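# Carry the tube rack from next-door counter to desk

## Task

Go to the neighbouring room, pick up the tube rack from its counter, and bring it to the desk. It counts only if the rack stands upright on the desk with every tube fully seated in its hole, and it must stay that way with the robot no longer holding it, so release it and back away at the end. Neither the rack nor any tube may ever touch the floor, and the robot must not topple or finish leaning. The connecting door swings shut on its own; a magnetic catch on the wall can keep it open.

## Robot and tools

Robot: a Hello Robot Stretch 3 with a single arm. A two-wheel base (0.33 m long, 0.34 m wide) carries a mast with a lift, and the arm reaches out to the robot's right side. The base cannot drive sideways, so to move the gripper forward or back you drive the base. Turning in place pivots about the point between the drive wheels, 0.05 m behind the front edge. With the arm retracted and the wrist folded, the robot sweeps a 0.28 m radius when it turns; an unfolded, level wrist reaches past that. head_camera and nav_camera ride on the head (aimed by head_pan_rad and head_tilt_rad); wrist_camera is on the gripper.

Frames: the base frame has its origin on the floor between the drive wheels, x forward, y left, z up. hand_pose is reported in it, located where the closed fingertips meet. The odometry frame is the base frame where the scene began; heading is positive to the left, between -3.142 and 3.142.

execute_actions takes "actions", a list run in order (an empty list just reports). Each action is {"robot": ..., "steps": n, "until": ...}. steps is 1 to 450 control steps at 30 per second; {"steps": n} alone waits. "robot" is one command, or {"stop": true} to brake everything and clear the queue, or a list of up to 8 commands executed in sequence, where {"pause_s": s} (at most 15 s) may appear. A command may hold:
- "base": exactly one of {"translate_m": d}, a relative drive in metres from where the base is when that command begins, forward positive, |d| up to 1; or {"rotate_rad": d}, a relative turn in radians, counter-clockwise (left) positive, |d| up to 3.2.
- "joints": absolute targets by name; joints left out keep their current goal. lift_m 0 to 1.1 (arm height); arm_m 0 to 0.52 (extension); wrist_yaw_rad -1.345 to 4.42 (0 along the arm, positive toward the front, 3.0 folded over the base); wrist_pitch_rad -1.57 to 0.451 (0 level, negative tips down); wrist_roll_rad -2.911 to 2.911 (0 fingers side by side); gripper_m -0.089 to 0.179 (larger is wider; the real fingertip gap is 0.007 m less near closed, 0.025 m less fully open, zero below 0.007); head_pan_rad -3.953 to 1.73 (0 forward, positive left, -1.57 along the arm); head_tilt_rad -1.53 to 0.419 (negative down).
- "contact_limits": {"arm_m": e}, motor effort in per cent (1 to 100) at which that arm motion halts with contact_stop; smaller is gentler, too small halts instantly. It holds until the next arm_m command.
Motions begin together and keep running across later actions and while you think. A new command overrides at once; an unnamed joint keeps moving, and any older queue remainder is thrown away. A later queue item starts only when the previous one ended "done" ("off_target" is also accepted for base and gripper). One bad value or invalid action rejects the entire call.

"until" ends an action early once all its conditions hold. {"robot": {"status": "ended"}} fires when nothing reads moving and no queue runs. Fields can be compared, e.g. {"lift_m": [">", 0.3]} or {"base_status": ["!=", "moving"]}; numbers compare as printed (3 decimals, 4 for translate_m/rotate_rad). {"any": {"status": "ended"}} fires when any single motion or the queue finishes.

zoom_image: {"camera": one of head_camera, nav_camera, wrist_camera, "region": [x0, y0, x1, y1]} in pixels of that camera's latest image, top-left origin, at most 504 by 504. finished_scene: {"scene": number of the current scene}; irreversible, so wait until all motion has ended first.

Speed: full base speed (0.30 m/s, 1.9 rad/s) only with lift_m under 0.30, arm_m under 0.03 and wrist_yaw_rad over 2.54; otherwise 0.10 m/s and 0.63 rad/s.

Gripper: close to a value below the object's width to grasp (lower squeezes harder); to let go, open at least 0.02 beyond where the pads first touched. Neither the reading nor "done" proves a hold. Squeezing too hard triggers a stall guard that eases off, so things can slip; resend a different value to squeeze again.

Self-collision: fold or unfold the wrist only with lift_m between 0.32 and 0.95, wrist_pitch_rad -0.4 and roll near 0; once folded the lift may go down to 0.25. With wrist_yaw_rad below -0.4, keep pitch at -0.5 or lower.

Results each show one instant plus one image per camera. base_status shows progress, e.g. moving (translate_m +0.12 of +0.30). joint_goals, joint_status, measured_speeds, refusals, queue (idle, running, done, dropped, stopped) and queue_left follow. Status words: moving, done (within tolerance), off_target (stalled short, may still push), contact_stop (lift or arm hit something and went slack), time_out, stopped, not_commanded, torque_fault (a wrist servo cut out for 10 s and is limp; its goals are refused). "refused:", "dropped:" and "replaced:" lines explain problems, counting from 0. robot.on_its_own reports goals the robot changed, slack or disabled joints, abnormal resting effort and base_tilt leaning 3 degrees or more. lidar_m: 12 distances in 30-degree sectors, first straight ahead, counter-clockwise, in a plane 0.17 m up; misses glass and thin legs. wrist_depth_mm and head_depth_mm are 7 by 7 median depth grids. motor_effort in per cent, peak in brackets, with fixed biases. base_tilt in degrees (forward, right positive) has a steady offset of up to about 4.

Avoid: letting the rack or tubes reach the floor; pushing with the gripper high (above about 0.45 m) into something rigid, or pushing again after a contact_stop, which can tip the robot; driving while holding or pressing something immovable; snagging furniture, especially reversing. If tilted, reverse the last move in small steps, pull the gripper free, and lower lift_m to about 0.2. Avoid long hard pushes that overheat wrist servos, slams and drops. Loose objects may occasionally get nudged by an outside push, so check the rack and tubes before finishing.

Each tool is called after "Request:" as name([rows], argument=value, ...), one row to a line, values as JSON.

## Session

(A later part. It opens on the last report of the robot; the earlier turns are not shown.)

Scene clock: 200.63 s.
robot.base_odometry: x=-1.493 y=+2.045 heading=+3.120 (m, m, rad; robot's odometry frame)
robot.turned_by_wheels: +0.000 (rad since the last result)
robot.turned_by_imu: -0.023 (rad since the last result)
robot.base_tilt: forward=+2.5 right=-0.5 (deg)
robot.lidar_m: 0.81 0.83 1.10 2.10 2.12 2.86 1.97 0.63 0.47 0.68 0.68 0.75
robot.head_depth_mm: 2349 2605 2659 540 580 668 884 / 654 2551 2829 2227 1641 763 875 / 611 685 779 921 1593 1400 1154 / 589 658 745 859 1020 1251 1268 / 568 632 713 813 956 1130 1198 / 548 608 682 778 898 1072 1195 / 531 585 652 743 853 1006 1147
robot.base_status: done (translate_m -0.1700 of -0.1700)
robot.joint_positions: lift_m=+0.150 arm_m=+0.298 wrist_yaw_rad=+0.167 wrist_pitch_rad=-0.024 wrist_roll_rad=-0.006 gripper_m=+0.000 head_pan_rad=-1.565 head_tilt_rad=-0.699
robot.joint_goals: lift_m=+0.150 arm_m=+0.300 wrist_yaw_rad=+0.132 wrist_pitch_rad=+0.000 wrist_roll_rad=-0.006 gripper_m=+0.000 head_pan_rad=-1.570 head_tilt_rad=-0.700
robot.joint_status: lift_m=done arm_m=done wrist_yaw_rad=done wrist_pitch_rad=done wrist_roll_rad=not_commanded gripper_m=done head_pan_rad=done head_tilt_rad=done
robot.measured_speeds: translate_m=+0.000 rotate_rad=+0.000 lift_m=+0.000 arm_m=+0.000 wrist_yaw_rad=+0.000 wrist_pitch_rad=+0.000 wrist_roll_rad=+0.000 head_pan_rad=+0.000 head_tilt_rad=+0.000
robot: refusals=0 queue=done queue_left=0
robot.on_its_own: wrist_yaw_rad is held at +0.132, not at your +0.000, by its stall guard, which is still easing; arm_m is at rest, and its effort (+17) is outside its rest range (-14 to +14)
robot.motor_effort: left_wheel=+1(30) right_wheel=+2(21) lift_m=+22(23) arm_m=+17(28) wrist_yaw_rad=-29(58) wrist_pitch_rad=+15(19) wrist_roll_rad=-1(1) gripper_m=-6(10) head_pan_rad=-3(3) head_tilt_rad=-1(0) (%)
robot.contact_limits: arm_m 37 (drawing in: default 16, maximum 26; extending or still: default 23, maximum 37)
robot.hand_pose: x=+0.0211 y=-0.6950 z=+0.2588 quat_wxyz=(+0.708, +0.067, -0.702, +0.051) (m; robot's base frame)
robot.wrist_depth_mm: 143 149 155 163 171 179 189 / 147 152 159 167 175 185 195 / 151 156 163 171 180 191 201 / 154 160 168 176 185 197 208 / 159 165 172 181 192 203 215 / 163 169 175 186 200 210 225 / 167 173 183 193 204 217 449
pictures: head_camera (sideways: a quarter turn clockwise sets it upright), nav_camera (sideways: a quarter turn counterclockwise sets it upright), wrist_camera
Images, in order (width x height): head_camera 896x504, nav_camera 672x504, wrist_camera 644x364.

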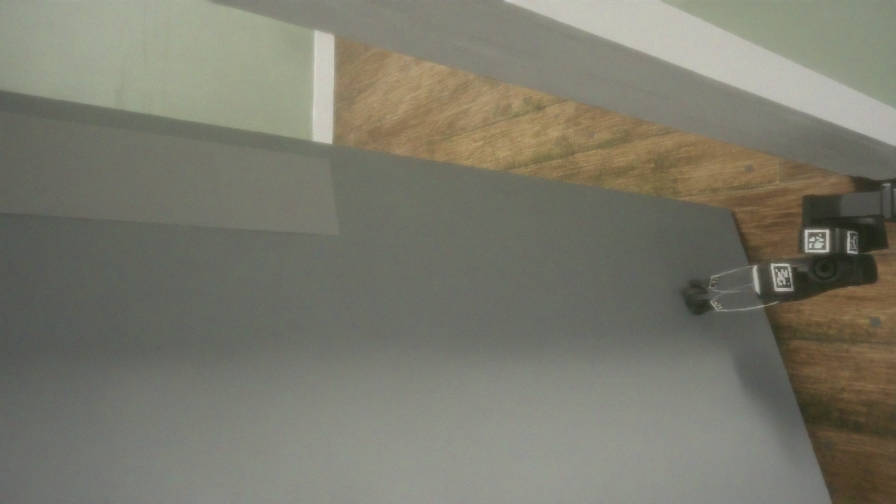

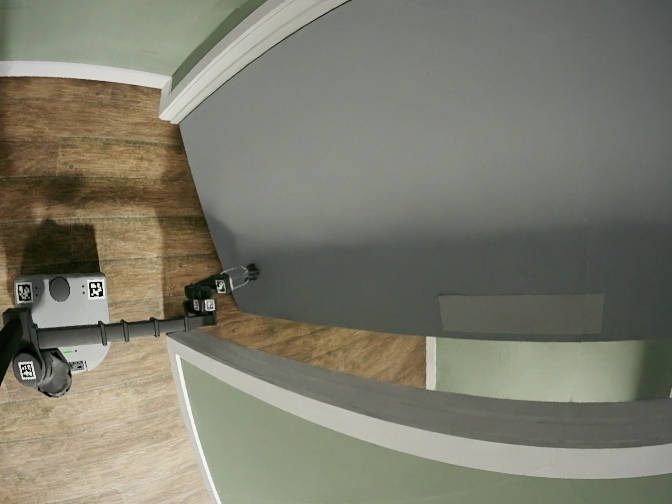

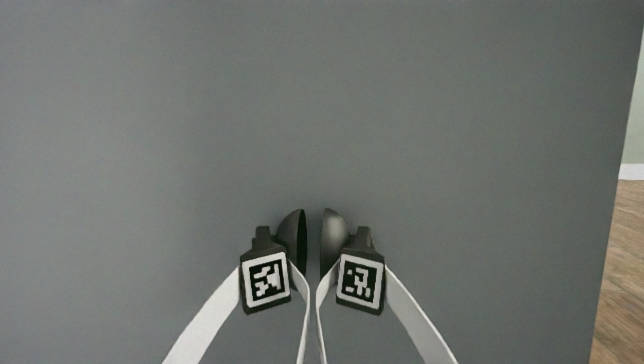

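Request:
execute_actions([
  {"robot":[{"joints":{"arm_m":0.5},"contact_limits":{"arm_m":37}},{"joints":{"arm_m":0.3}}],"steps":450,"until":{"robot":{"status":"ended"}}},
  {"steps":45},
])

Scene clock: 213.33 s.
robot.base_odometry: x=-1.493 y=+2.045 heading=+3.120 (m, m, rad; robot's odometry frame)
robot.turned_by_wheels: +0.000 (rad since the last result)
robot.turned_by_imu: -0.005 (rad since the last result)
robot.base_tilt: forward=+2.4 right=-0.6 (deg)
robot.lidar_m: 0.81 0.83 1.10 2.10 2.12 2.87 1.99 0.63 0.47 0.67 0.67 0.74
robot.head_depth_mm: 2337 2618 2653 541 582 673 883 / 625 2498 2772 2235 1640 758 875 / 597 671 764 899 1138 1404 1155 / 576 644 729 845 993 1212 - / 557 618 699 799 935 1129 1211 / 539 596 669 763 887 1060 1184 / 523 577 644 729 841 991 1142
robot.base_status: done (translate_m -0.1700 of -0.1700)
robot.joint_positions: lift_m=+0.150 arm_m=+0.299 wrist_yaw_rad=-0.003 wrist_pitch_rad=-0.026 wrist_roll_rad=-0.007 gripper_m=+0.000 head_pan_rad=-1.565 head_tilt_rad=-0.699
robot.joint_goals: lift_m=+0.150 arm_m=+0.300 wrist_yaw_rad=+0.002 wrist_pitch_rad=+0.000 wrist_roll_rad=-0.007 gripper_m=+0.000 head_pan_rad=-1.570 head_tilt_rad=-0.700
robot.joint_status: lift_m=done arm_m=done wrist_yaw_rad=done wrist_pitch_rad=done wrist_roll_rad=not_commanded gripper_m=done head_pan_rad=done head_tilt_rad=done
robot.measured_speeds: translate_m=+0.000 rotate_rad=+0.000 lift_m=+0.000 arm_m=+0.000 wrist_yaw_rad=+0.000 wrist_pitch_rad=+0.000 wrist_roll_rad=+0.000 head_pan_rad=+0.000 head_tilt_rad=+0.000
robot: refusals=0 queue=done queue_left=0
robot.motor_effort: left_wheel=-9(45) right_wheel=+7(41) lift_m=+23(24) arm_m=+11(17) wrist_yaw_rad=+4(92) wrist_pitch_rad=+16(16) wrist_roll_rad=+0(1) gripper_m=-6(23) head_pan_rad=-3(2) head_tilt_rad=-1(1) (%)
robot.hand_pose: x=-0.0221 y=-0.6991 z=+0.2581 quat_wxyz=(+0.710, +0.009, -0.704, -0.010) (m; robot's base frame)
robot.wrist_depth_mm: 128 136 147 160 176 195 - / 131 139 151 164 181 203 - / 134 142 154 169 187 209 - / 137 145 159 174 193 217 - / 140 149 163 - 202 225 959 / 144 153 165 - 211 234 638 / 147 157 176 189 210 346 493
pictures: head_camera (sideways: a quarter turn clockwise sets it upright), nav_camera (sideways: a quarter turn counterclockwise sets it upright), wrist_camera
Images, in order (width x height): head_camera 896x504, nav_camera 672x504, wrist_camera 644x364.

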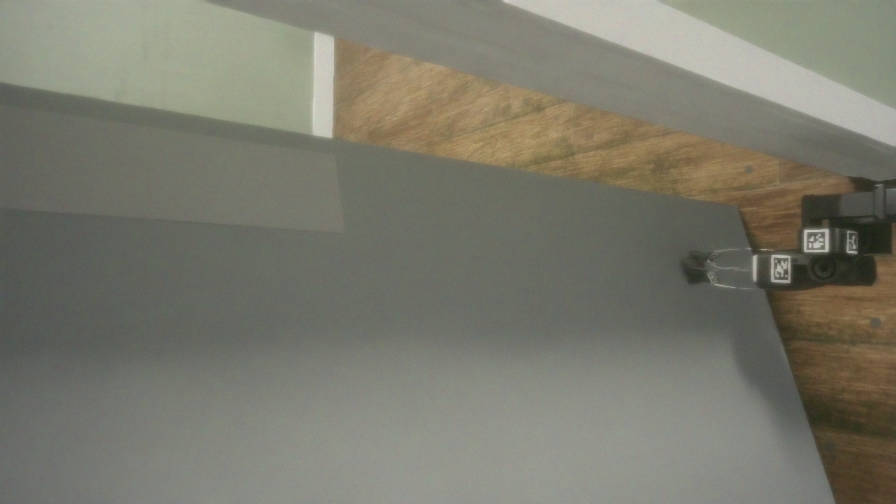

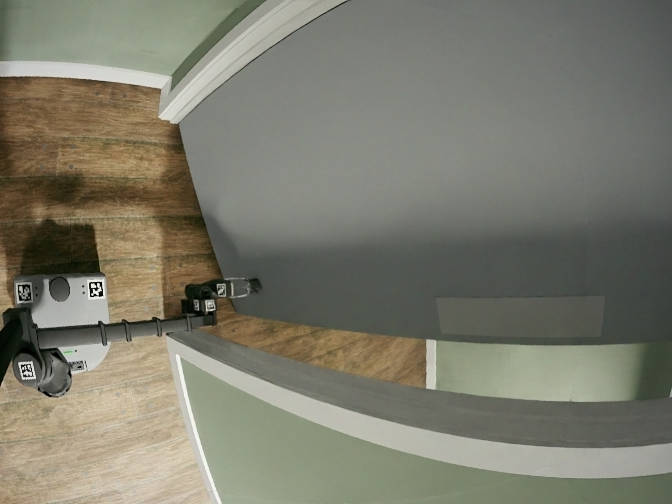

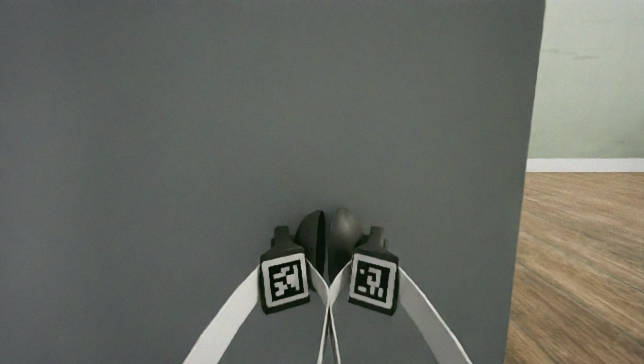

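Request:
execute_actions([
  {"robot":{"base":{"translate_m":0.06}},"steps":450,"until":{"robot":{"status":"ended"}}},
  {"robot":{"joints":{"arm_m":0.52},"contact_limits":{"arm_m":37}},"steps":450,"until":{"robot":{"status":"ended"}}},
])

Request:
execute_actions([
  {"robot":{"joints":{"arm_m":0.0}},"steps":450,"until":{"robot":{"status":"ended"}}},
])

Request:
execute_actions([
  {"steps":60},
])

Scene clock: 244.47 s.
robot.base_odometry: x=-1.553 y=+2.046 heading=+3.118 (m, m, rad; robot's odometry frame)
robot.turned_by_wheels: -0.001 (rad since the last result)
robot.turned_by_imu: -0.026 (rad since the last result)
robot.base_tilt: forward=+2.5 right=-0.6 (deg)
robot.lidar_m: 0.75 0.77 1.00 2.10 2.14 2.81 2.23 0.64 0.50 0.76 0.72 0.73
robot.head_depth_mm: 2347 2622 2856 2088 643 705 899 / 2321 2595 2867 2229 1754 978 934 / 758 870 2730 2126 1728 1437 1214 / 709 793 901 1046 1233 1351 1218 / 665 741 833 951 1120 1321 1207 / 627 692 777 877 1012 1192 1197 / 594 652 725 812 930 1081 1171
robot.base_status: done (translate_m +0.0600 of +0.0600)
robot.joint_positions: lift_m=+0.150 arm_m=+0.516 wrist_yaw_rad=-0.276 wrist_pitch_rad=-0.055 wrist_roll_rad=-0.007 gripper_m=+0.000 head_pan_rad=-1.565 head_tilt_rad=-0.699
robot.joint_goals: lift_m=+0.150 arm_m=+0.520 wrist_yaw_rad=-0.177 wrist_pitch_rad=+0.000 wrist_roll_rad=-0.007 gripper_m=+0.000 head_pan_rad=-1.570 head_tilt_rad=-0.700
robot.joint_status: lift_m=done arm_m=off_target wrist_yaw_rad=done wrist_pitch_rad=done wrist_roll_rad=not_commanded gripper_m=done head_pan_rad=done head_tilt_rad=done
robot.measured_speeds: translate_m=+0.000 rotate_rad=+0.000 lift_m=+0.000 arm_m=+0.000 wrist_yaw_rad=+0.000 wrist_pitch_rad=+0.000 wrist_roll_rad=+0.000 head_pan_rad=+0.000 head_tilt_rad=+0.000
robot: refusals=0 queue=dropped queue_left=0
robot.on_its_own: wrist_yaw_rad is held at -0.177, not at your +0.000, by its stall guard, which is still easing; left_wheel is at rest, and its effort (-42) is outside its rest range (-18 to +18); right_wheel is at rest, and its effort (+34) is outside its rest range (-18 to +18); wrist_pitch_rad is at rest, and its effort (+33) is outside its rest range (-20 to +32)
robot.motor_effort: left_wheel=-42(45) right_wheel=+34(39) lift_m=+23(23) arm_m=+12(17) wrist_yaw_rad=+81(89) wrist_pitch_rad=+33(38) wrist_roll_rad=+0(0) gripper_m=-13(15) head_pan_rad=-2(2) head_tilt_rad=-1(0) (%)
robot.contact_limits: arm_m 37 (drawing in: default 16, maximum 26; extending or still: default 23, maximum 37)
robot.hand_pose: x=-0.0909 y=-0.9055 z=+0.2507 quat_wxyz=(+0.700, -0.077, -0.700, -0.117) (m; robot's base frame)
robot.wrist_depth_mm: 86 97 119 154 - - - / 88 99 122 159 - - - / 90 101 124 164 - - - / 91 103 128 170 - - - / 93 105 132 163 929 860 880 / 95 107 135 - 637 598 604 / 97 110 133 189 468 474 471
pictures: head_camera (sideways: a quarter turn clockwise sets it upright), nav_camera (sideways: a quarter turn counterclockwise sets it upright), wrist_camera
Images, in order (width x height): head_camera 896x504, nav_camera 672x504, wrist_camera 644x364.

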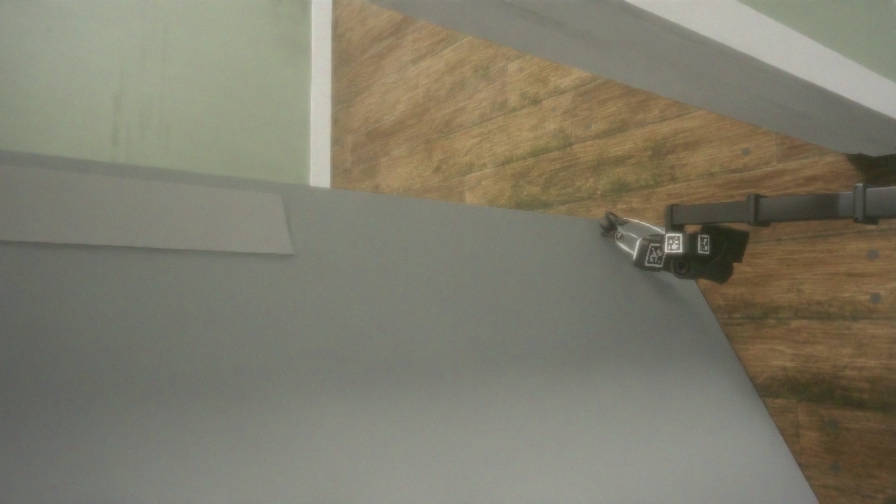

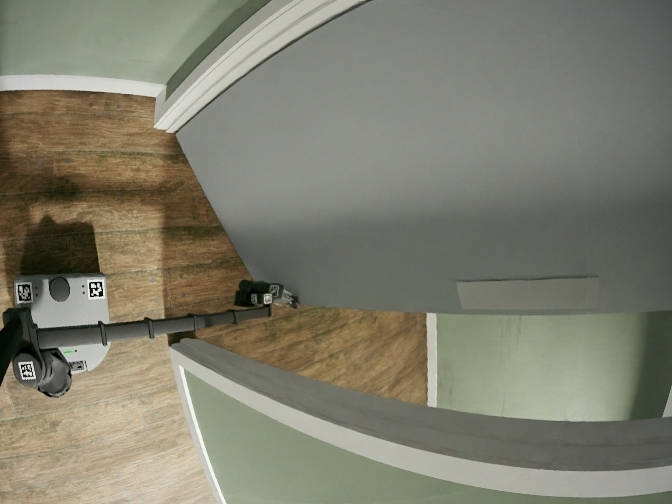

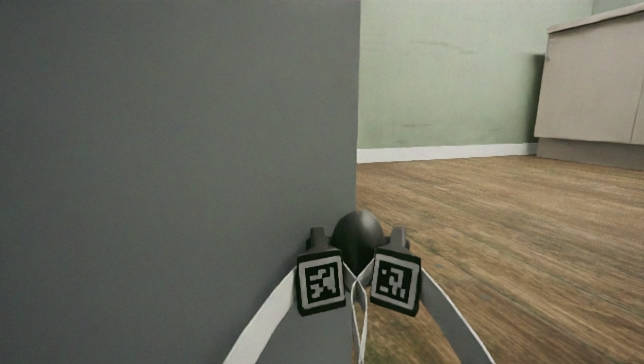

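Scene clock: 249.30 s.
robot.base_odometry: x=-1.553 y=+2.046 heading=+3.120 (m, m, rad; robot's odometry frame)
robot.turned_by_wheels: +0.002 (rad since the last result)
robot.turned_by_imu: +0.001 (rad since the last result)
robot.base_tilt: forward=+2.5 right=-0.5 (deg)
robot.lidar_m: 0.75 0.77 1.01 2.10 2.14 2.80 2.20 0.64 0.50 0.53 0.54 0.68
robot.head_depth_mm: 438 491 559 626 642 706 893 / 434 486 548 636 752 862 932 / 429 479 543 625 737 900 1128 / 423 473 533 614 720 877 1116 / 418 466 525 603 707 853 1080 / 413 459 518 592 694 833 1048 / 408 454 510 581 679 814 1016
robot.base_status: done (translate_m +0.0600 of +0.0600)
robot.joint_positions: lift_m=+0.150 arm_m=+0.000 wrist_yaw_rad=-0.374 wrist_pitch_rad=-0.024 wrist_roll_rad=-0.008 gripper_m=+0.000 head_pan_rad=-1.565 head_tilt_rad=-0.699
robot.joint_goals: lift_m=+0.150 arm_m=+0.000 wrist_yaw_rad=-0.373 wrist_pitch_rad=+0.000 wrist_roll_rad=-0.008 gripper_m=+0.000 head_pan_rad=-1.570 head_tilt_rad=-0.700
robot.joint_status: lift_m=done arm_m=done wrist_yaw_rad=done wrist_pitch_rad=done wrist_roll_rad=not_commanded gripper_m=done head_pan_rad=done head_tilt_rad=done
robot.measured_speeds: translate_m=+0.000 rotate_rad=+0.000 lift_m=+0.000 arm_m=+0.000 wrist_yaw_rad=+0.000 wrist_pitch_rad=+0.000 wrist_roll_rad=+0.000 head_pan_rad=+0.000 head_tilt_rad=+0.000
robot: refusals=0 queue=done queue_left=0
robot.on_its_own: wrist_yaw_rad is held at -0.373, not at your +0.000, by its stall guard, which is not easing now
robot.motor_effort: left_wheel=+1(51) right_wheel=-1(43) lift_m=+23(23) arm_m=-2(9) wrist_yaw_rad=+0(85) wrist_pitch_rad=+15(33) wrist_roll_rad=+0(0) gripper_m=-3(13) head_pan_rad=-2(2) head_tilt_rad=+0(0) (%)
robot.hand_pose: x=-0.1148 y=-0.3832 z=+0.2587 quat_wxyz=(+0.696, -0.122, -0.693, -0.140) (m; robot's base frame)
robot.wrist_depth_mm: 226 248 277 315 275 236 295 / 231 251 284 322 279 242 308 / 234 257 288 331 286 251 320 / 239 263 296 341 293 261 337 / 243 268 304 - 301 270 352 / 250 273 304 - 296 281 372 / 253 282 331 377 322 293 376
pictures: head_camera (sideways: a quarter turn clockwise sets it upright), nav_camera (sideways: a quarter turn counterclockwise sets it upright), wrist_camera
Images, in order (width x height): head_camera 896x504, nav_camera 672x504, wrist_camera 644x364.

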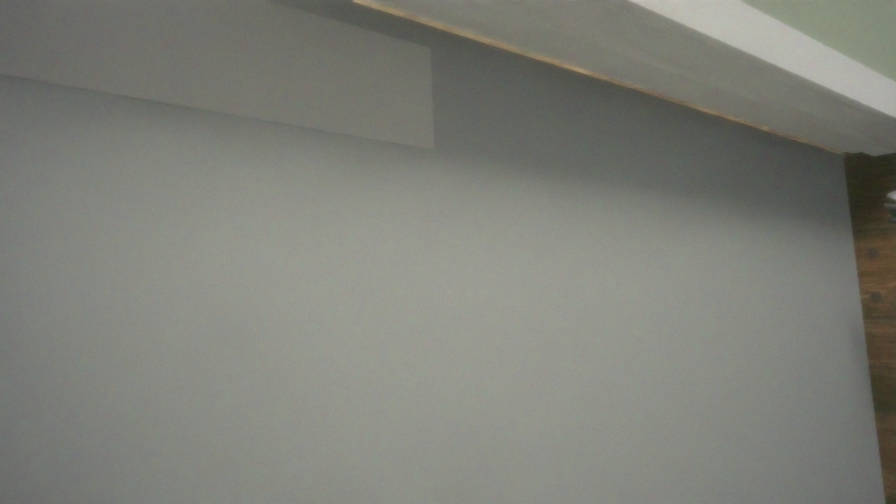

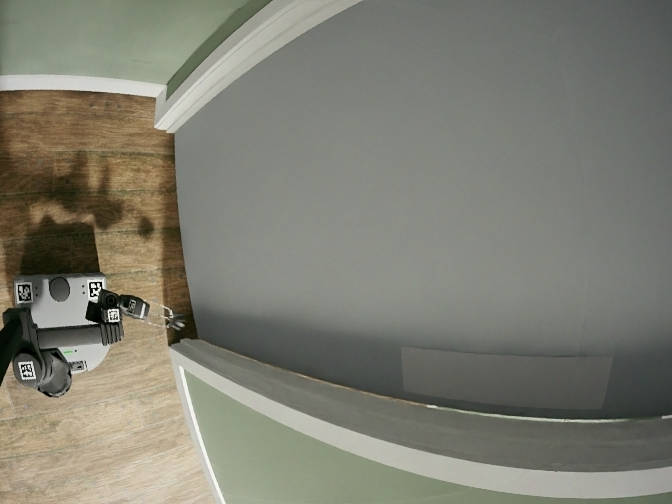

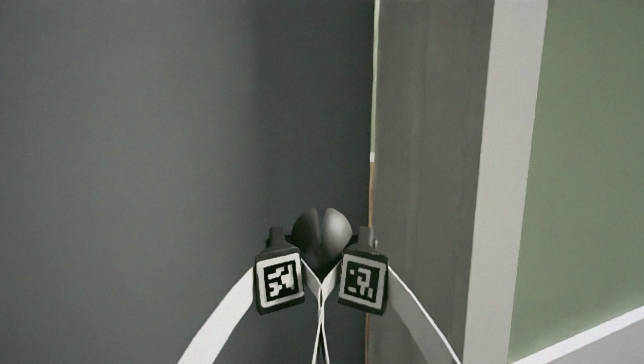

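Scene clock: 251.30 s.
robot.base_odometry: x=-1.553 y=+2.046 heading=+3.120 (m, m, rad; robot's odometry frame)
robot.turned_by_wheels: +0.000 (rad since the last result)
robot.turned_by_imu: -0.001 (rad since the last result)
robot.base_tilt: forward=+2.5 right=-0.5 (deg)
robot.lidar_m: 0.75 0.77 1.00 2.10 2.15 2.81 2.19 0.64 0.50 0.50 0.51 0.67
robot.head_depth_mm: 403 449 509 578 643 707 898 / 400 446 504 580 685 809 931 / 398 443 501 577 678 826 1045 / 394 439 497 570 668 812 1030 / 392 437 492 564 664 798 1011 / 389 432 487 558 654 788 991 / 386 430 483 553 646 779 970
robot.base_status: done (translate_m +0.0600 of +0.0600)
robot.joint_positions: lift_m=+0.150 arm_m=+0.000 wrist_yaw_rad=-0.374 wrist_pitch_rad=-0.024 wrist_roll_rad=-0.008 gripper_m=+0.000 head_pan_rad=-1.565 head_tilt_rad=-0.699
robot.joint_goals: lift_m=+0.150 arm_m=+0.000 wrist_yaw_rad=-0.373 wrist_pitch_rad=+0.000 wrist_roll_rad=-0.008 gripper_m=+0.000 head_pan_rad=-1.570 head_tilt_rad=-0.700
robot.joint_status: lift_m=done arm_m=done wrist_yaw_rad=done wrist_pitch_rad=done wrist_roll_rad=not_commanded gripper_m=done head_pan_rad=done head_tilt_rad=done
robot.measured_speeds: translate_m=+0.000 rotate_rad=+0.000 lift_m=+0.000 arm_m=+0.000 wrist_yaw_rad=+0.000 wrist_pitch_rad=+0.000 wrist_roll_rad=+0.000 head_pan_rad=+0.000 head_tilt_rad=+0.000
robot: refusals=0 queue=done queue_left=0
robot.on_its_own: wrist_yaw_rad is held at -0.373, not at your +0.000, by its stall guard, which is not easing now
robot.motor_effort: left_wheel=+1(1) right_wheel=-1(1) lift_m=+23(23) arm_m=-2(1) wrist_yaw_rad=+0(0) wrist_pitch_rad=+14(15) wrist_roll_rad=+0(0) gripper_m=-2(2) head_pan_rad=-3(2) head_tilt_rad=-1(1) (%)
robot.hand_pose: x=-0.1148 y=-0.3832 z=+0.2587 quat_wxyz=(+0.696, -0.122, -0.693, -0.140) (m; robot's base frame)
robot.wrist_depth_mm: 201 218 243 270 274 237 294 / 206 223 246 279 278 242 310 / 211 228 253 286 284 251 323 / 214 232 262 295 294 259 336 / 219 239 264 - 300 268 353 / 223 244 265 - 297 280 368 / 228 250 287 323 323 291 374
pictures: head_camera (sideways: a quarter turn clockwise sets it upright), nav_camera (sideways: a quarter turn counterclockwise sets it upright), wrist_camera
Images, in order (width x height): head_camera 896x504, nav_camera 672x504, wrist_camera 644x364.

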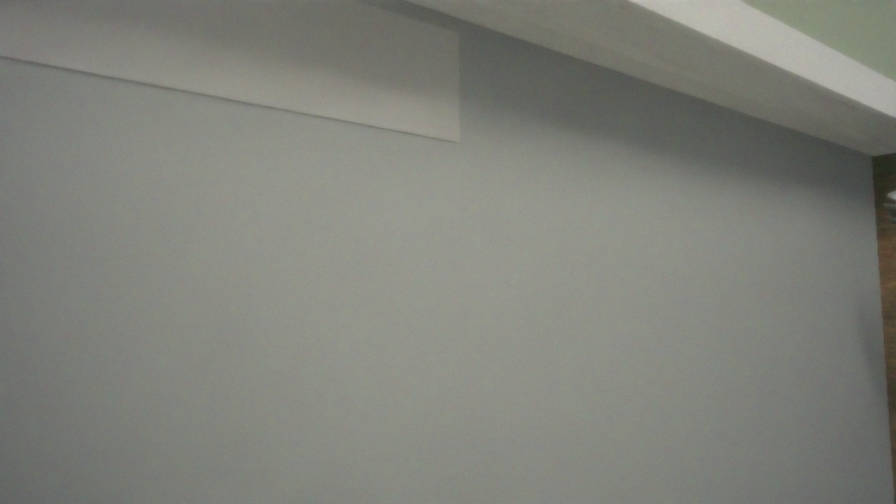

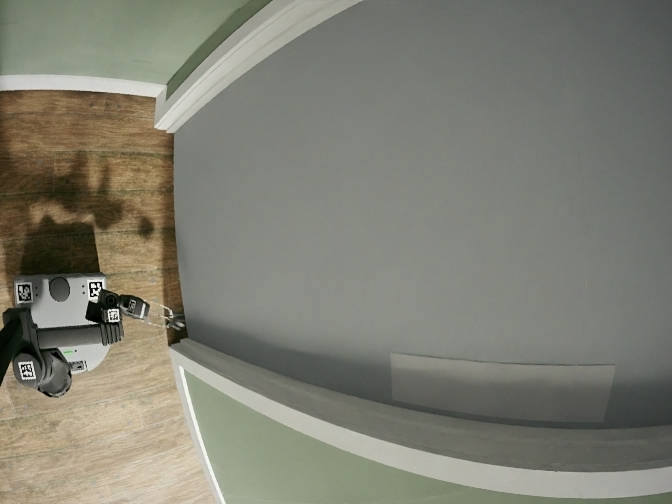

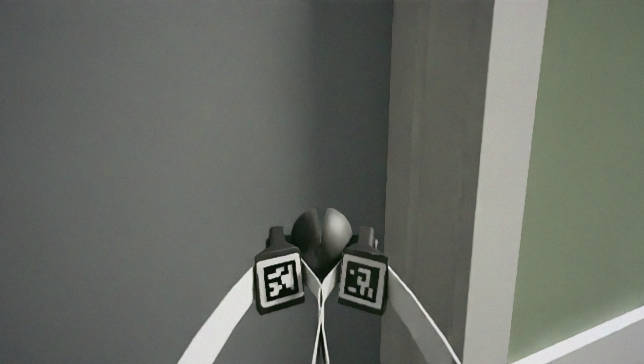

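Request:
execute_actions([
  {"robot":[{"base":{"translate_m":0.16},"joints":{"wrist_yaw_rad":0.2,"head_pan_rad":-3.1,"head_tilt_rad":-0.9}},{"joints":{"lift_m":0.4,"wrist_pitch_rad":-0.4}},{"joints":{"wrist_yaw_rad":3.0}},{"joints":{"lift_m":0.25}},{"base":{"rotate_rad":1.57}},{"base":{"translate_m":-0.12}}],"steps":450,"until":{"robot":{"status":"ended"}}},
])

Scene clock: 299.43 s.
robot.base_odometry: x=-1.710 y=+2.170 heading=-1.593 (m, m, rad; robot's odometry frame)
robot.turned_by_wheels: +1.570 (rad since the last result)
robot.turned_by_imu: +1.566 (rad since the last result)
robot.base_tilt: forward=+2.4 right=-0.5 (deg)
robot.lidar_m: 1.83 2.28 2.36 1.60 0.51 0.39 0.37 0.38 0.49 0.61 0.61 0.80
robot.head_depth_mm: 306 352 416 510 655 914 1108 / 304 352 415 507 650 908 1155 / 304 349 413 503 643 895 1157 / 302 348 410 500 637 889 1140 / 301 347 408 496 633 880 1127 / 300 345 406 494 629 872 1113 / 299 344 405 490 625 856 1099
robot.base_status: done (translate_m -0.1200 of -0.1200)
robot.joint_positions: lift_m=+0.250 arm_m=+0.000 wrist_yaw_rad=+2.999 wrist_pitch_rad=-0.417 wrist_roll_rad=-0.008 gripper_m=+0.000 head_pan_rad=-3.094 head_tilt_rad=-0.890
robot.joint_goals: lift_m=+0.250 arm_m=+0.000 wrist_yaw_rad=+3.000 wrist_pitch_rad=-0.400 wrist_roll_rad=-0.008 gripper_m=+0.000 head_pan_rad=-3.100 head_tilt_rad=-0.900
robot.joint_status: lift_m=done arm_m=done wrist_yaw_rad=done wrist_pitch_rad=done wrist_roll_rad=not_commanded gripper_m=done head_pan_rad=done head_tilt_rad=done
robot.measured_speeds: translate_m=+0.000 rotate_rad=+0.000 lift_m=+0.000 arm_m=+0.000 wrist_yaw_rad=+0.000 wrist_pitch_rad=+0.000 wrist_roll_rad=+0.000 head_pan_rad=+0.000 head_tilt_rad=+0.000
robot: refusals=0 queue=done queue_left=0
robot.motor_effort: left_wheel=-4(16) right_wheel=+2(8) lift_m=+22(32) arm_m=-1(1) wrist_yaw_rad=+0(5) wrist_pitch_rad=+11(16) wrist_roll_rad=+0(0) gripper_m=-2(2) head_pan_rad=-3(36) head_tilt_rad=-3(14) (%)
robot.hand_pose: x=+0.0107 y=+0.0770 z=+0.2631 quat_wxyz=(+0.195, +0.698, +0.098, +0.682) (m; robot's base frame)
robot.wrist_depth_mm: 470 - - - - - - / 445 - - - - - - / 444 612 933 934 928 913 919 / 465 598 693 705 708 701 696 / 496 536 575 - 564 563 553 / 470 486 - - 470 473 471 / - - - - 404 406 406
pictures: head_camera (sideways: a quarter turn clockwise sets it upright), nav_camera (sideways: a quarter turn counterclockwise sets it upright), wrist_camera
Images, in order (width x height): head_camera 896x504, nav_camera 672x504, wrist_camera 644x364.

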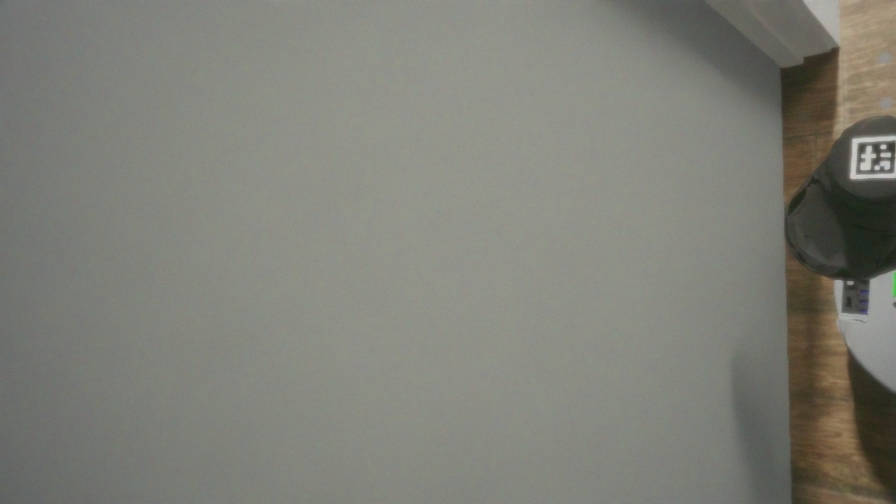

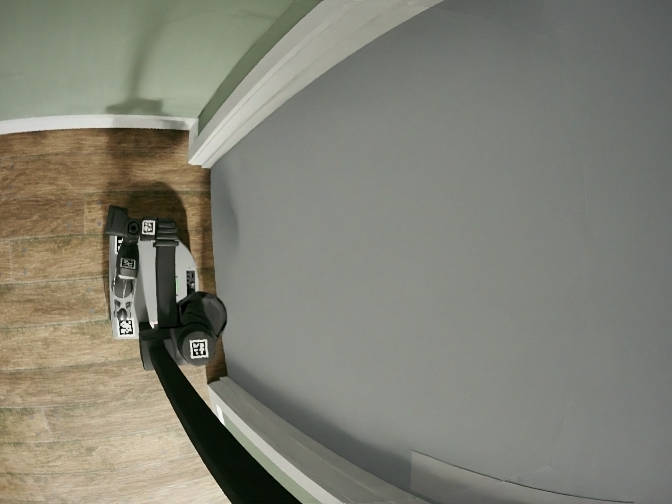

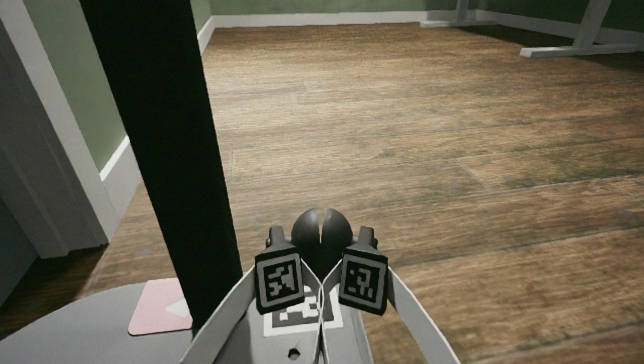

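Request:
execute_actions([
  {"robot":[{"joints":{"lift_m":0.305}},{"base":{"translate_m":-0.2}}],"steps":450,"until":{"robot":{"status":"ended"}}},
])

Scene clock: 305.37 s.
robot.base_odometry: x=-1.705 y=+2.369 heading=-1.593 (m, m, rad; robot's odometry frame)
robot.turned_by_wheels: +0.000 (rad since the last result)
robot.turned_by_imu: +0.000 (rad since the last result)
robot.base_tilt: forward=+2.5 right=-0.5 (deg)
robot.lidar_m: 1.88 2.47 3.22 0.45 0.42 0.32 0.27 0.27 0.31 0.47 0.63 0.82
robot.head_depth_mm: - 295 342 430 580 893 1143 / - 290 328 409 543 806 1147 / - - 316 389 510 735 - / - - 306 372 480 676 - / - - 298 357 454 625 885 / - - 295 342 431 580 869 / - - 290 328 409 544 809
robot.base_status: off_target (translate_m -0.1998 of -0.2000)
robot.joint_positions: lift_m=+0.305 arm_m=+0.000 wrist_yaw_rad=+3.000 wrist_pitch_rad=-0.418 wrist_roll_rad=-0.008 gripper_m=+0.000 head_pan_rad=-3.094 head_tilt_rad=-0.894
robot.joint_goals: lift_m=+0.305 arm_m=+0.000 wrist_yaw_rad=+3.000 wrist_pitch_rad=-0.400 wrist_roll_rad=-0.008 gripper_m=+0.000 head_pan_rad=-3.100 head_tilt_rad=-0.900
robot.joint_status: lift_m=done arm_m=done wrist_yaw_rad=done wrist_pitch_rad=done wrist_roll_rad=not_commanded gripper_m=done head_pan_rad=done head_tilt_rad=done
robot.measured_speeds: translate_m=+0.000 rotate_rad=+0.000 lift_m=+0.000 arm_m=+0.000 wrist_yaw_rad=+0.000 wrist_pitch_rad=+0.000 wrist_roll_rad=+0.000 head_pan_rad=+0.000 head_tilt_rad=+0.000
robot: refusals=0 queue=done queue_left=0
robot.on_its_own: left_wheel is at rest, and its effort (-30) is outside its rest range (-18 to +18); right_wheel is at rest, and its effort (-28) is outside its rest range (-18 to +18)
robot.motor_effort: left_wheel=-30(88) right_wheel=-28(42) lift_m=+29(32) arm_m=-1(2) wrist_yaw_rad=+0(1) wrist_pitch_rad=+11(12) wrist_roll_rad=+0(0) gripper_m=-3(2) head_pan_rad=-3(3) head_tilt_rad=-2(3) (%)
robot.hand_pose: x=+0.0105 y=+0.0770 z=+0.3176 quat_wxyz=(+0.195, +0.697, +0.098, +0.682) (m; robot's base frame)
robot.wrist_depth_mm: - - - - - - - / - - - - - - - / - 437 - - - - - / 796 619 755 811 803 796 794 / 636 615 651 - 644 642 648 / 505 534 - - 538 533 534 / 455 493 - - 459 468 460
pictures: head_camera (sideways: a quarter turn clockwise sets it upright), nav_camera (sideways: a quarter turn counterclockwise sets it upright), wrist_camera
Images, in order (width x height): head_camera 896x504, nav_camera 672x504, wrist_camera 644x364.

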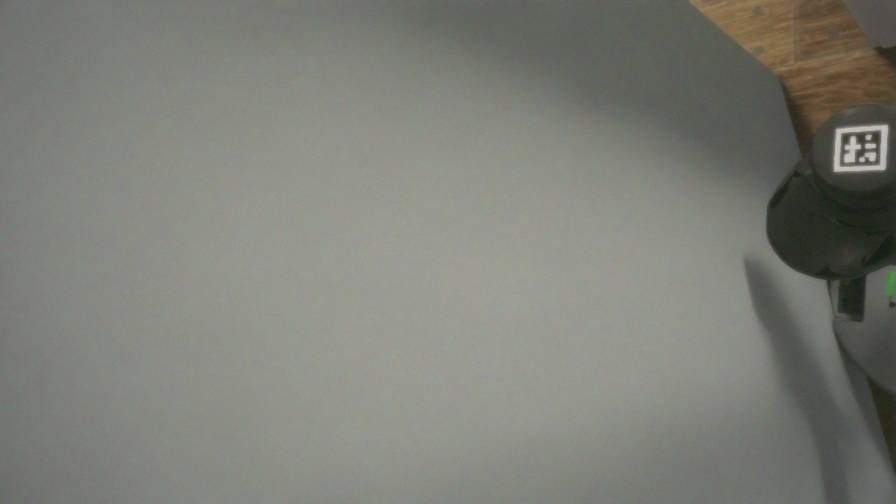

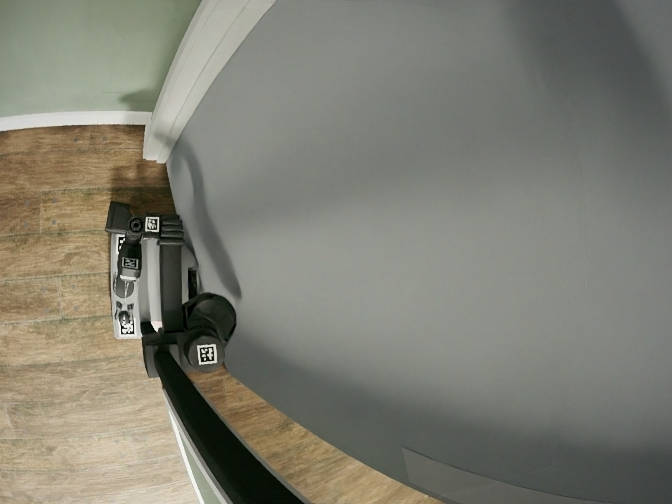

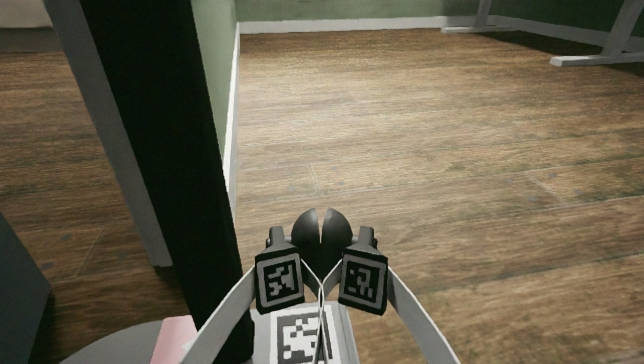

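It opens. Continue.

Request:
execute_actions([
  {"robot":{"base":{"translate_m":-0.3}},"steps":450,"until":{"robot":{"status":"ended"}}},
])

Scene clock: 310.53 s.
robot.base_odometry: x=-1.699 y=+2.669 heading=-1.593 (m, m, rad; robot's odometry frame)
robot.turned_by_wheels: +0.000 (rad since the last result)
robot.turned_by_imu: -0.004 (rad since the last result)
robot.base_tilt: forward=+2.4 right=-0.6 (deg)
robot.lidar_m: 1.93 2.72 0.40 0.40 2.55 2.17 0.30 0.24 0.24 0.27 0.43 0.85
robot.head_depth_mm: 1839 2139 2176 1786 1505 1297 1143 / 382 466 2040 1765 1491 1288 1156 / 336 398 489 640 1391 1260 - / 300 348 416 517 683 1002 - / - 308 361 433 545 729 972 / - 288 318 373 453 575 780 / - - 293 328 388 474 606
robot.base_status: off_target (translate_m -0.2999 of -0.3000)
robot.joint_positions: lift_m=+0.305 arm_m=+0.000 wrist_yaw_rad=+3.000 wrist_pitch_rad=-0.418 wrist_roll_rad=-0.008 gripper_m=+0.000 head_pan_rad=-3.094 head_tilt_rad=-0.894
robot.joint_goals: lift_m=+0.305 arm_m=+0.000 wrist_yaw_rad=+3.000 wrist_pitch_rad=-0.400 wrist_roll_rad=-0.008 gripper_m=+0.000 head_pan_rad=-3.100 head_tilt_rad=-0.900
robot.joint_status: lift_m=done arm_m=done wrist_yaw_rad=done wrist_pitch_rad=done wrist_roll_rad=not_commanded gripper_m=done head_pan_rad=done head_tilt_rad=done
robot.measured_speeds: translate_m=+0.000 rotate_rad=+0.000 lift_m=+0.000 arm_m=+0.000 wrist_yaw_rad=+0.000 wrist_pitch_rad=+0.000 wrist_roll_rad=+0.000 head_pan_rad=+0.000 head_tilt_rad=+0.000
robot: refusals=0 queue=done queue_left=0
robot.on_its_own: left_wheel is at rest, and its effort (-26) is outside its rest range (-18 to +18)
robot.motor_effort: left_wheel=-26(47) right_wheel=-11(37) lift_m=+29(29) arm_m=-1(1) wrist_yaw_rad=+0(0) wrist_pitch_rad=+11(11) wrist_roll_rad=+0(0) gripper_m=-2(2) head_pan_rad=-2(2) head_tilt_rad=-1(2) (%)
robot.hand_pose: x=+0.0105 y=+0.0770 z=+0.3176 quat_wxyz=(+0.195, +0.697, +0.098, +0.682) (m; robot's base frame)
robot.wrist_depth_mm: - - - 413 431 - - / - - - 447 - - - / - - - 496 924 - - / 809 799 801 541 757 789 811 / 639 645 662 - 626 641 644 / 538 538 - - 531 540 538 / 458 494 - - 456 459 460
pictures: head_camera (sideways: a quarter turn clockwise sets it upright), nav_camera (sideways: a quarter turn counterclockwise sets it upright), wrist_camera
Images, in order (width x height): head_camera 896x504, nav_camera 672x504, wrist_camera 644x364.

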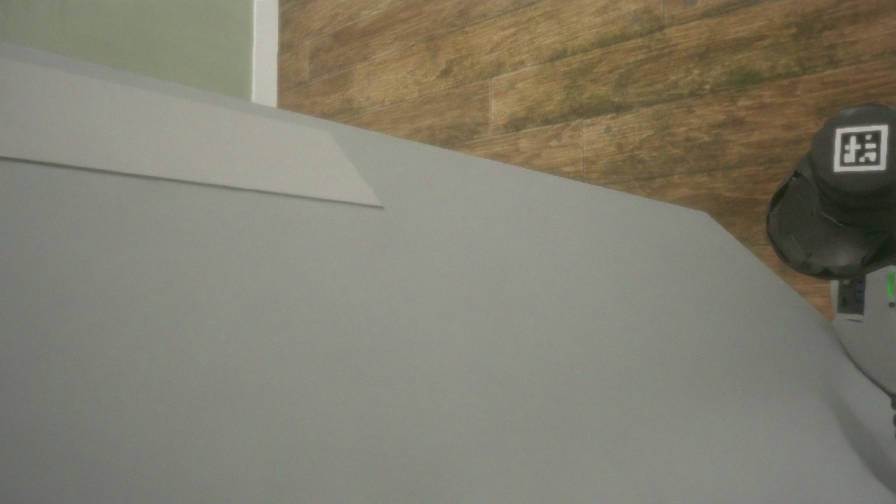

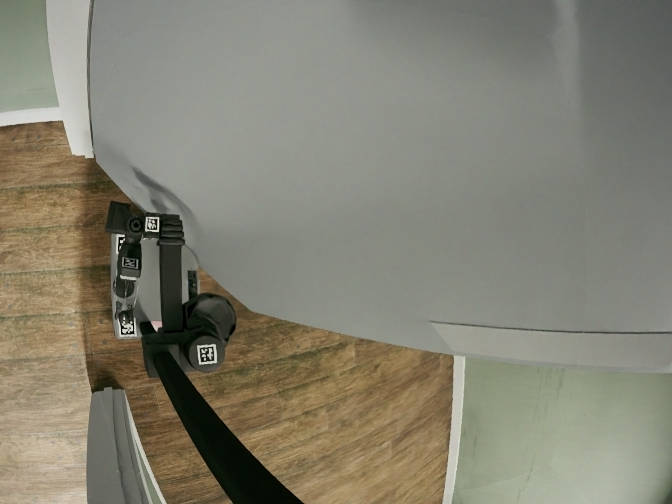

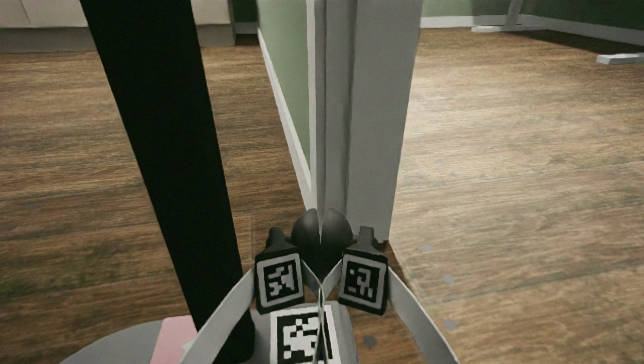

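Request:
execute_actions([
  {"robot":{"base":{"translate_m":-0.35},"joints":{"head_pan_rad":-2.3,"head_tilt_rad":-0.7}},"steps":450,"until":{"robot":{"status":"ended"}}},
])

Scene clock: 318.43 s.
robot.base_odometry: x=-1.691 y=+3.019 heading=-1.593 (m, m, rad; robot's odometry frame)
robot.turned_by_wheels: +0.000 (rad since the last result)
robot.turned_by_imu: -0.004 (rad since the last result)
robot.base_tilt: forward=+2.4 right=-0.4 (deg)
robot.lidar_m: 2.01 0.56 0.56 1.29 2.53 1.79 1.69 0.24 0.22 0.22 0.27 0.57
robot.head_depth_mm: - - - 297 350 1337 1222 / - - - 286 324 413 578 / - - - - 305 376 499 / - - - - 297 350 451 / - - - - 286 324 409 / - - - - - 307 376 / - - - - - 295 346
robot.base_status: done (translate_m -0.3500 of -0.3500)
robot.joint_positions: lift_m=+0.305 arm_m=+0.000 wrist_yaw_rad=+3.000 wrist_pitch_rad=-0.418 wrist_roll_rad=-0.008 gripper_m=+0.000 head_pan_rad=-2.307 head_tilt_rad=-0.705
robot.joint_goals: lift_m=+0.305 arm_m=+0.000 wrist_yaw_rad=+3.000 wrist_pitch_rad=-0.400 wrist_roll_rad=-0.008 gripper_m=+0.000 head_pan_rad=-2.300 head_tilt_rad=-0.700
robot.joint_status: lift_m=done arm_m=done wrist_yaw_rad=done wrist_pitch_rad=done wrist_roll_rad=not_commanded gripper_m=done head_pan_rad=done head_tilt_rad=done
robot.measured_speeds: translate_m=+0.000 rotate_rad=+0.000 lift_m=+0.000 arm_m=+0.000 wrist_yaw_rad=+0.000 wrist_pitch_rad=+0.000 wrist_roll_rad=+0.000 head_pan_rad=+0.000 head_tilt_rad=+0.000
robot: refusals=0 queue=done queue_left=0
robot.motor_effort: left_wheel=-14(39) right_wheel=-1(18) lift_m=+29(29) arm_m=-1(1) wrist_yaw_rad=+0(1) wrist_pitch_rad=+12(11) wrist_roll_rad=+0(0) gripper_m=-3(2) head_pan_rad=+3(34) head_tilt_rad=+2(15) (%)
robot.hand_pose: x=+0.0105 y=+0.0770 z=+0.3176 quat_wxyz=(+0.195, +0.697, +0.098, +0.682) (m; robot's base frame)
robot.wrist_depth_mm: - - - - 867 555 448 / - - - - 880 565 483 / - - - - 906 570 947 / 814 822 802 805 770 602 766 / 647 640 655 - 643 624 643 / 534 540 - - 527 540 536 / 463 485 - - 458 460 460
pictures: head_camera (sideways: a quarter turn clockwise sets it upright), nav_camera (sideways: a quarter turn counterclockwise sets it upright), wrist_camera
Images, in order (width x height): head_camera 896x504, nav_camera 672x504, wrist_camera 644x364.

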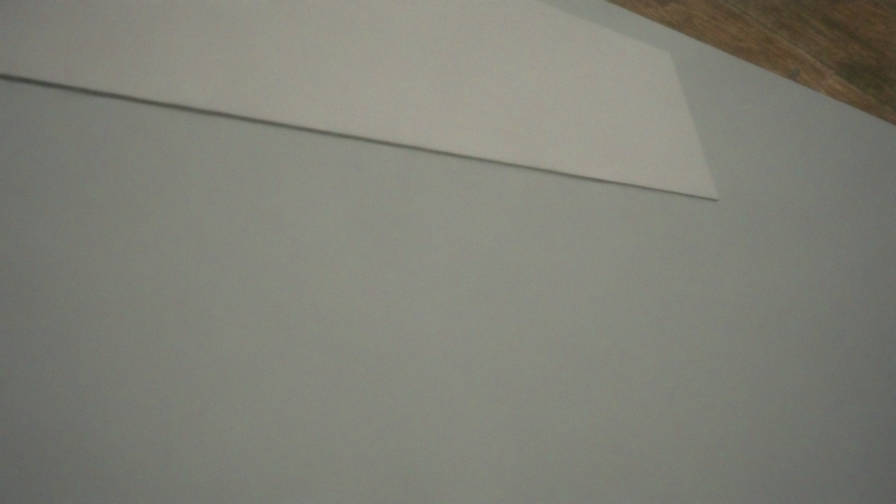

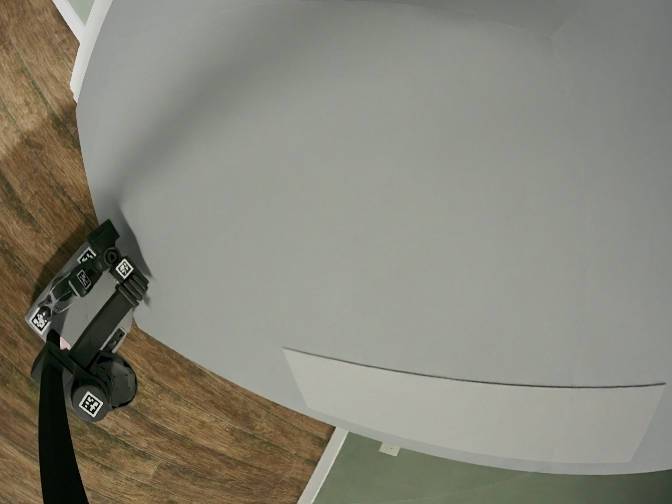

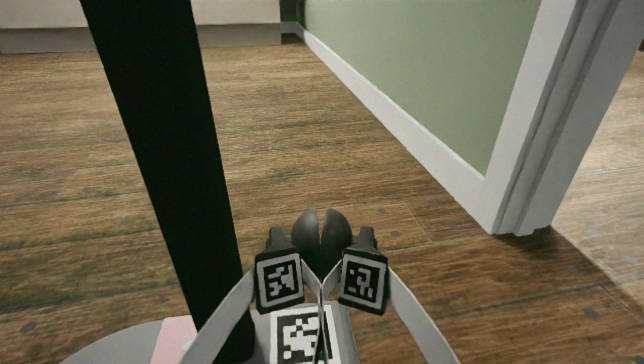

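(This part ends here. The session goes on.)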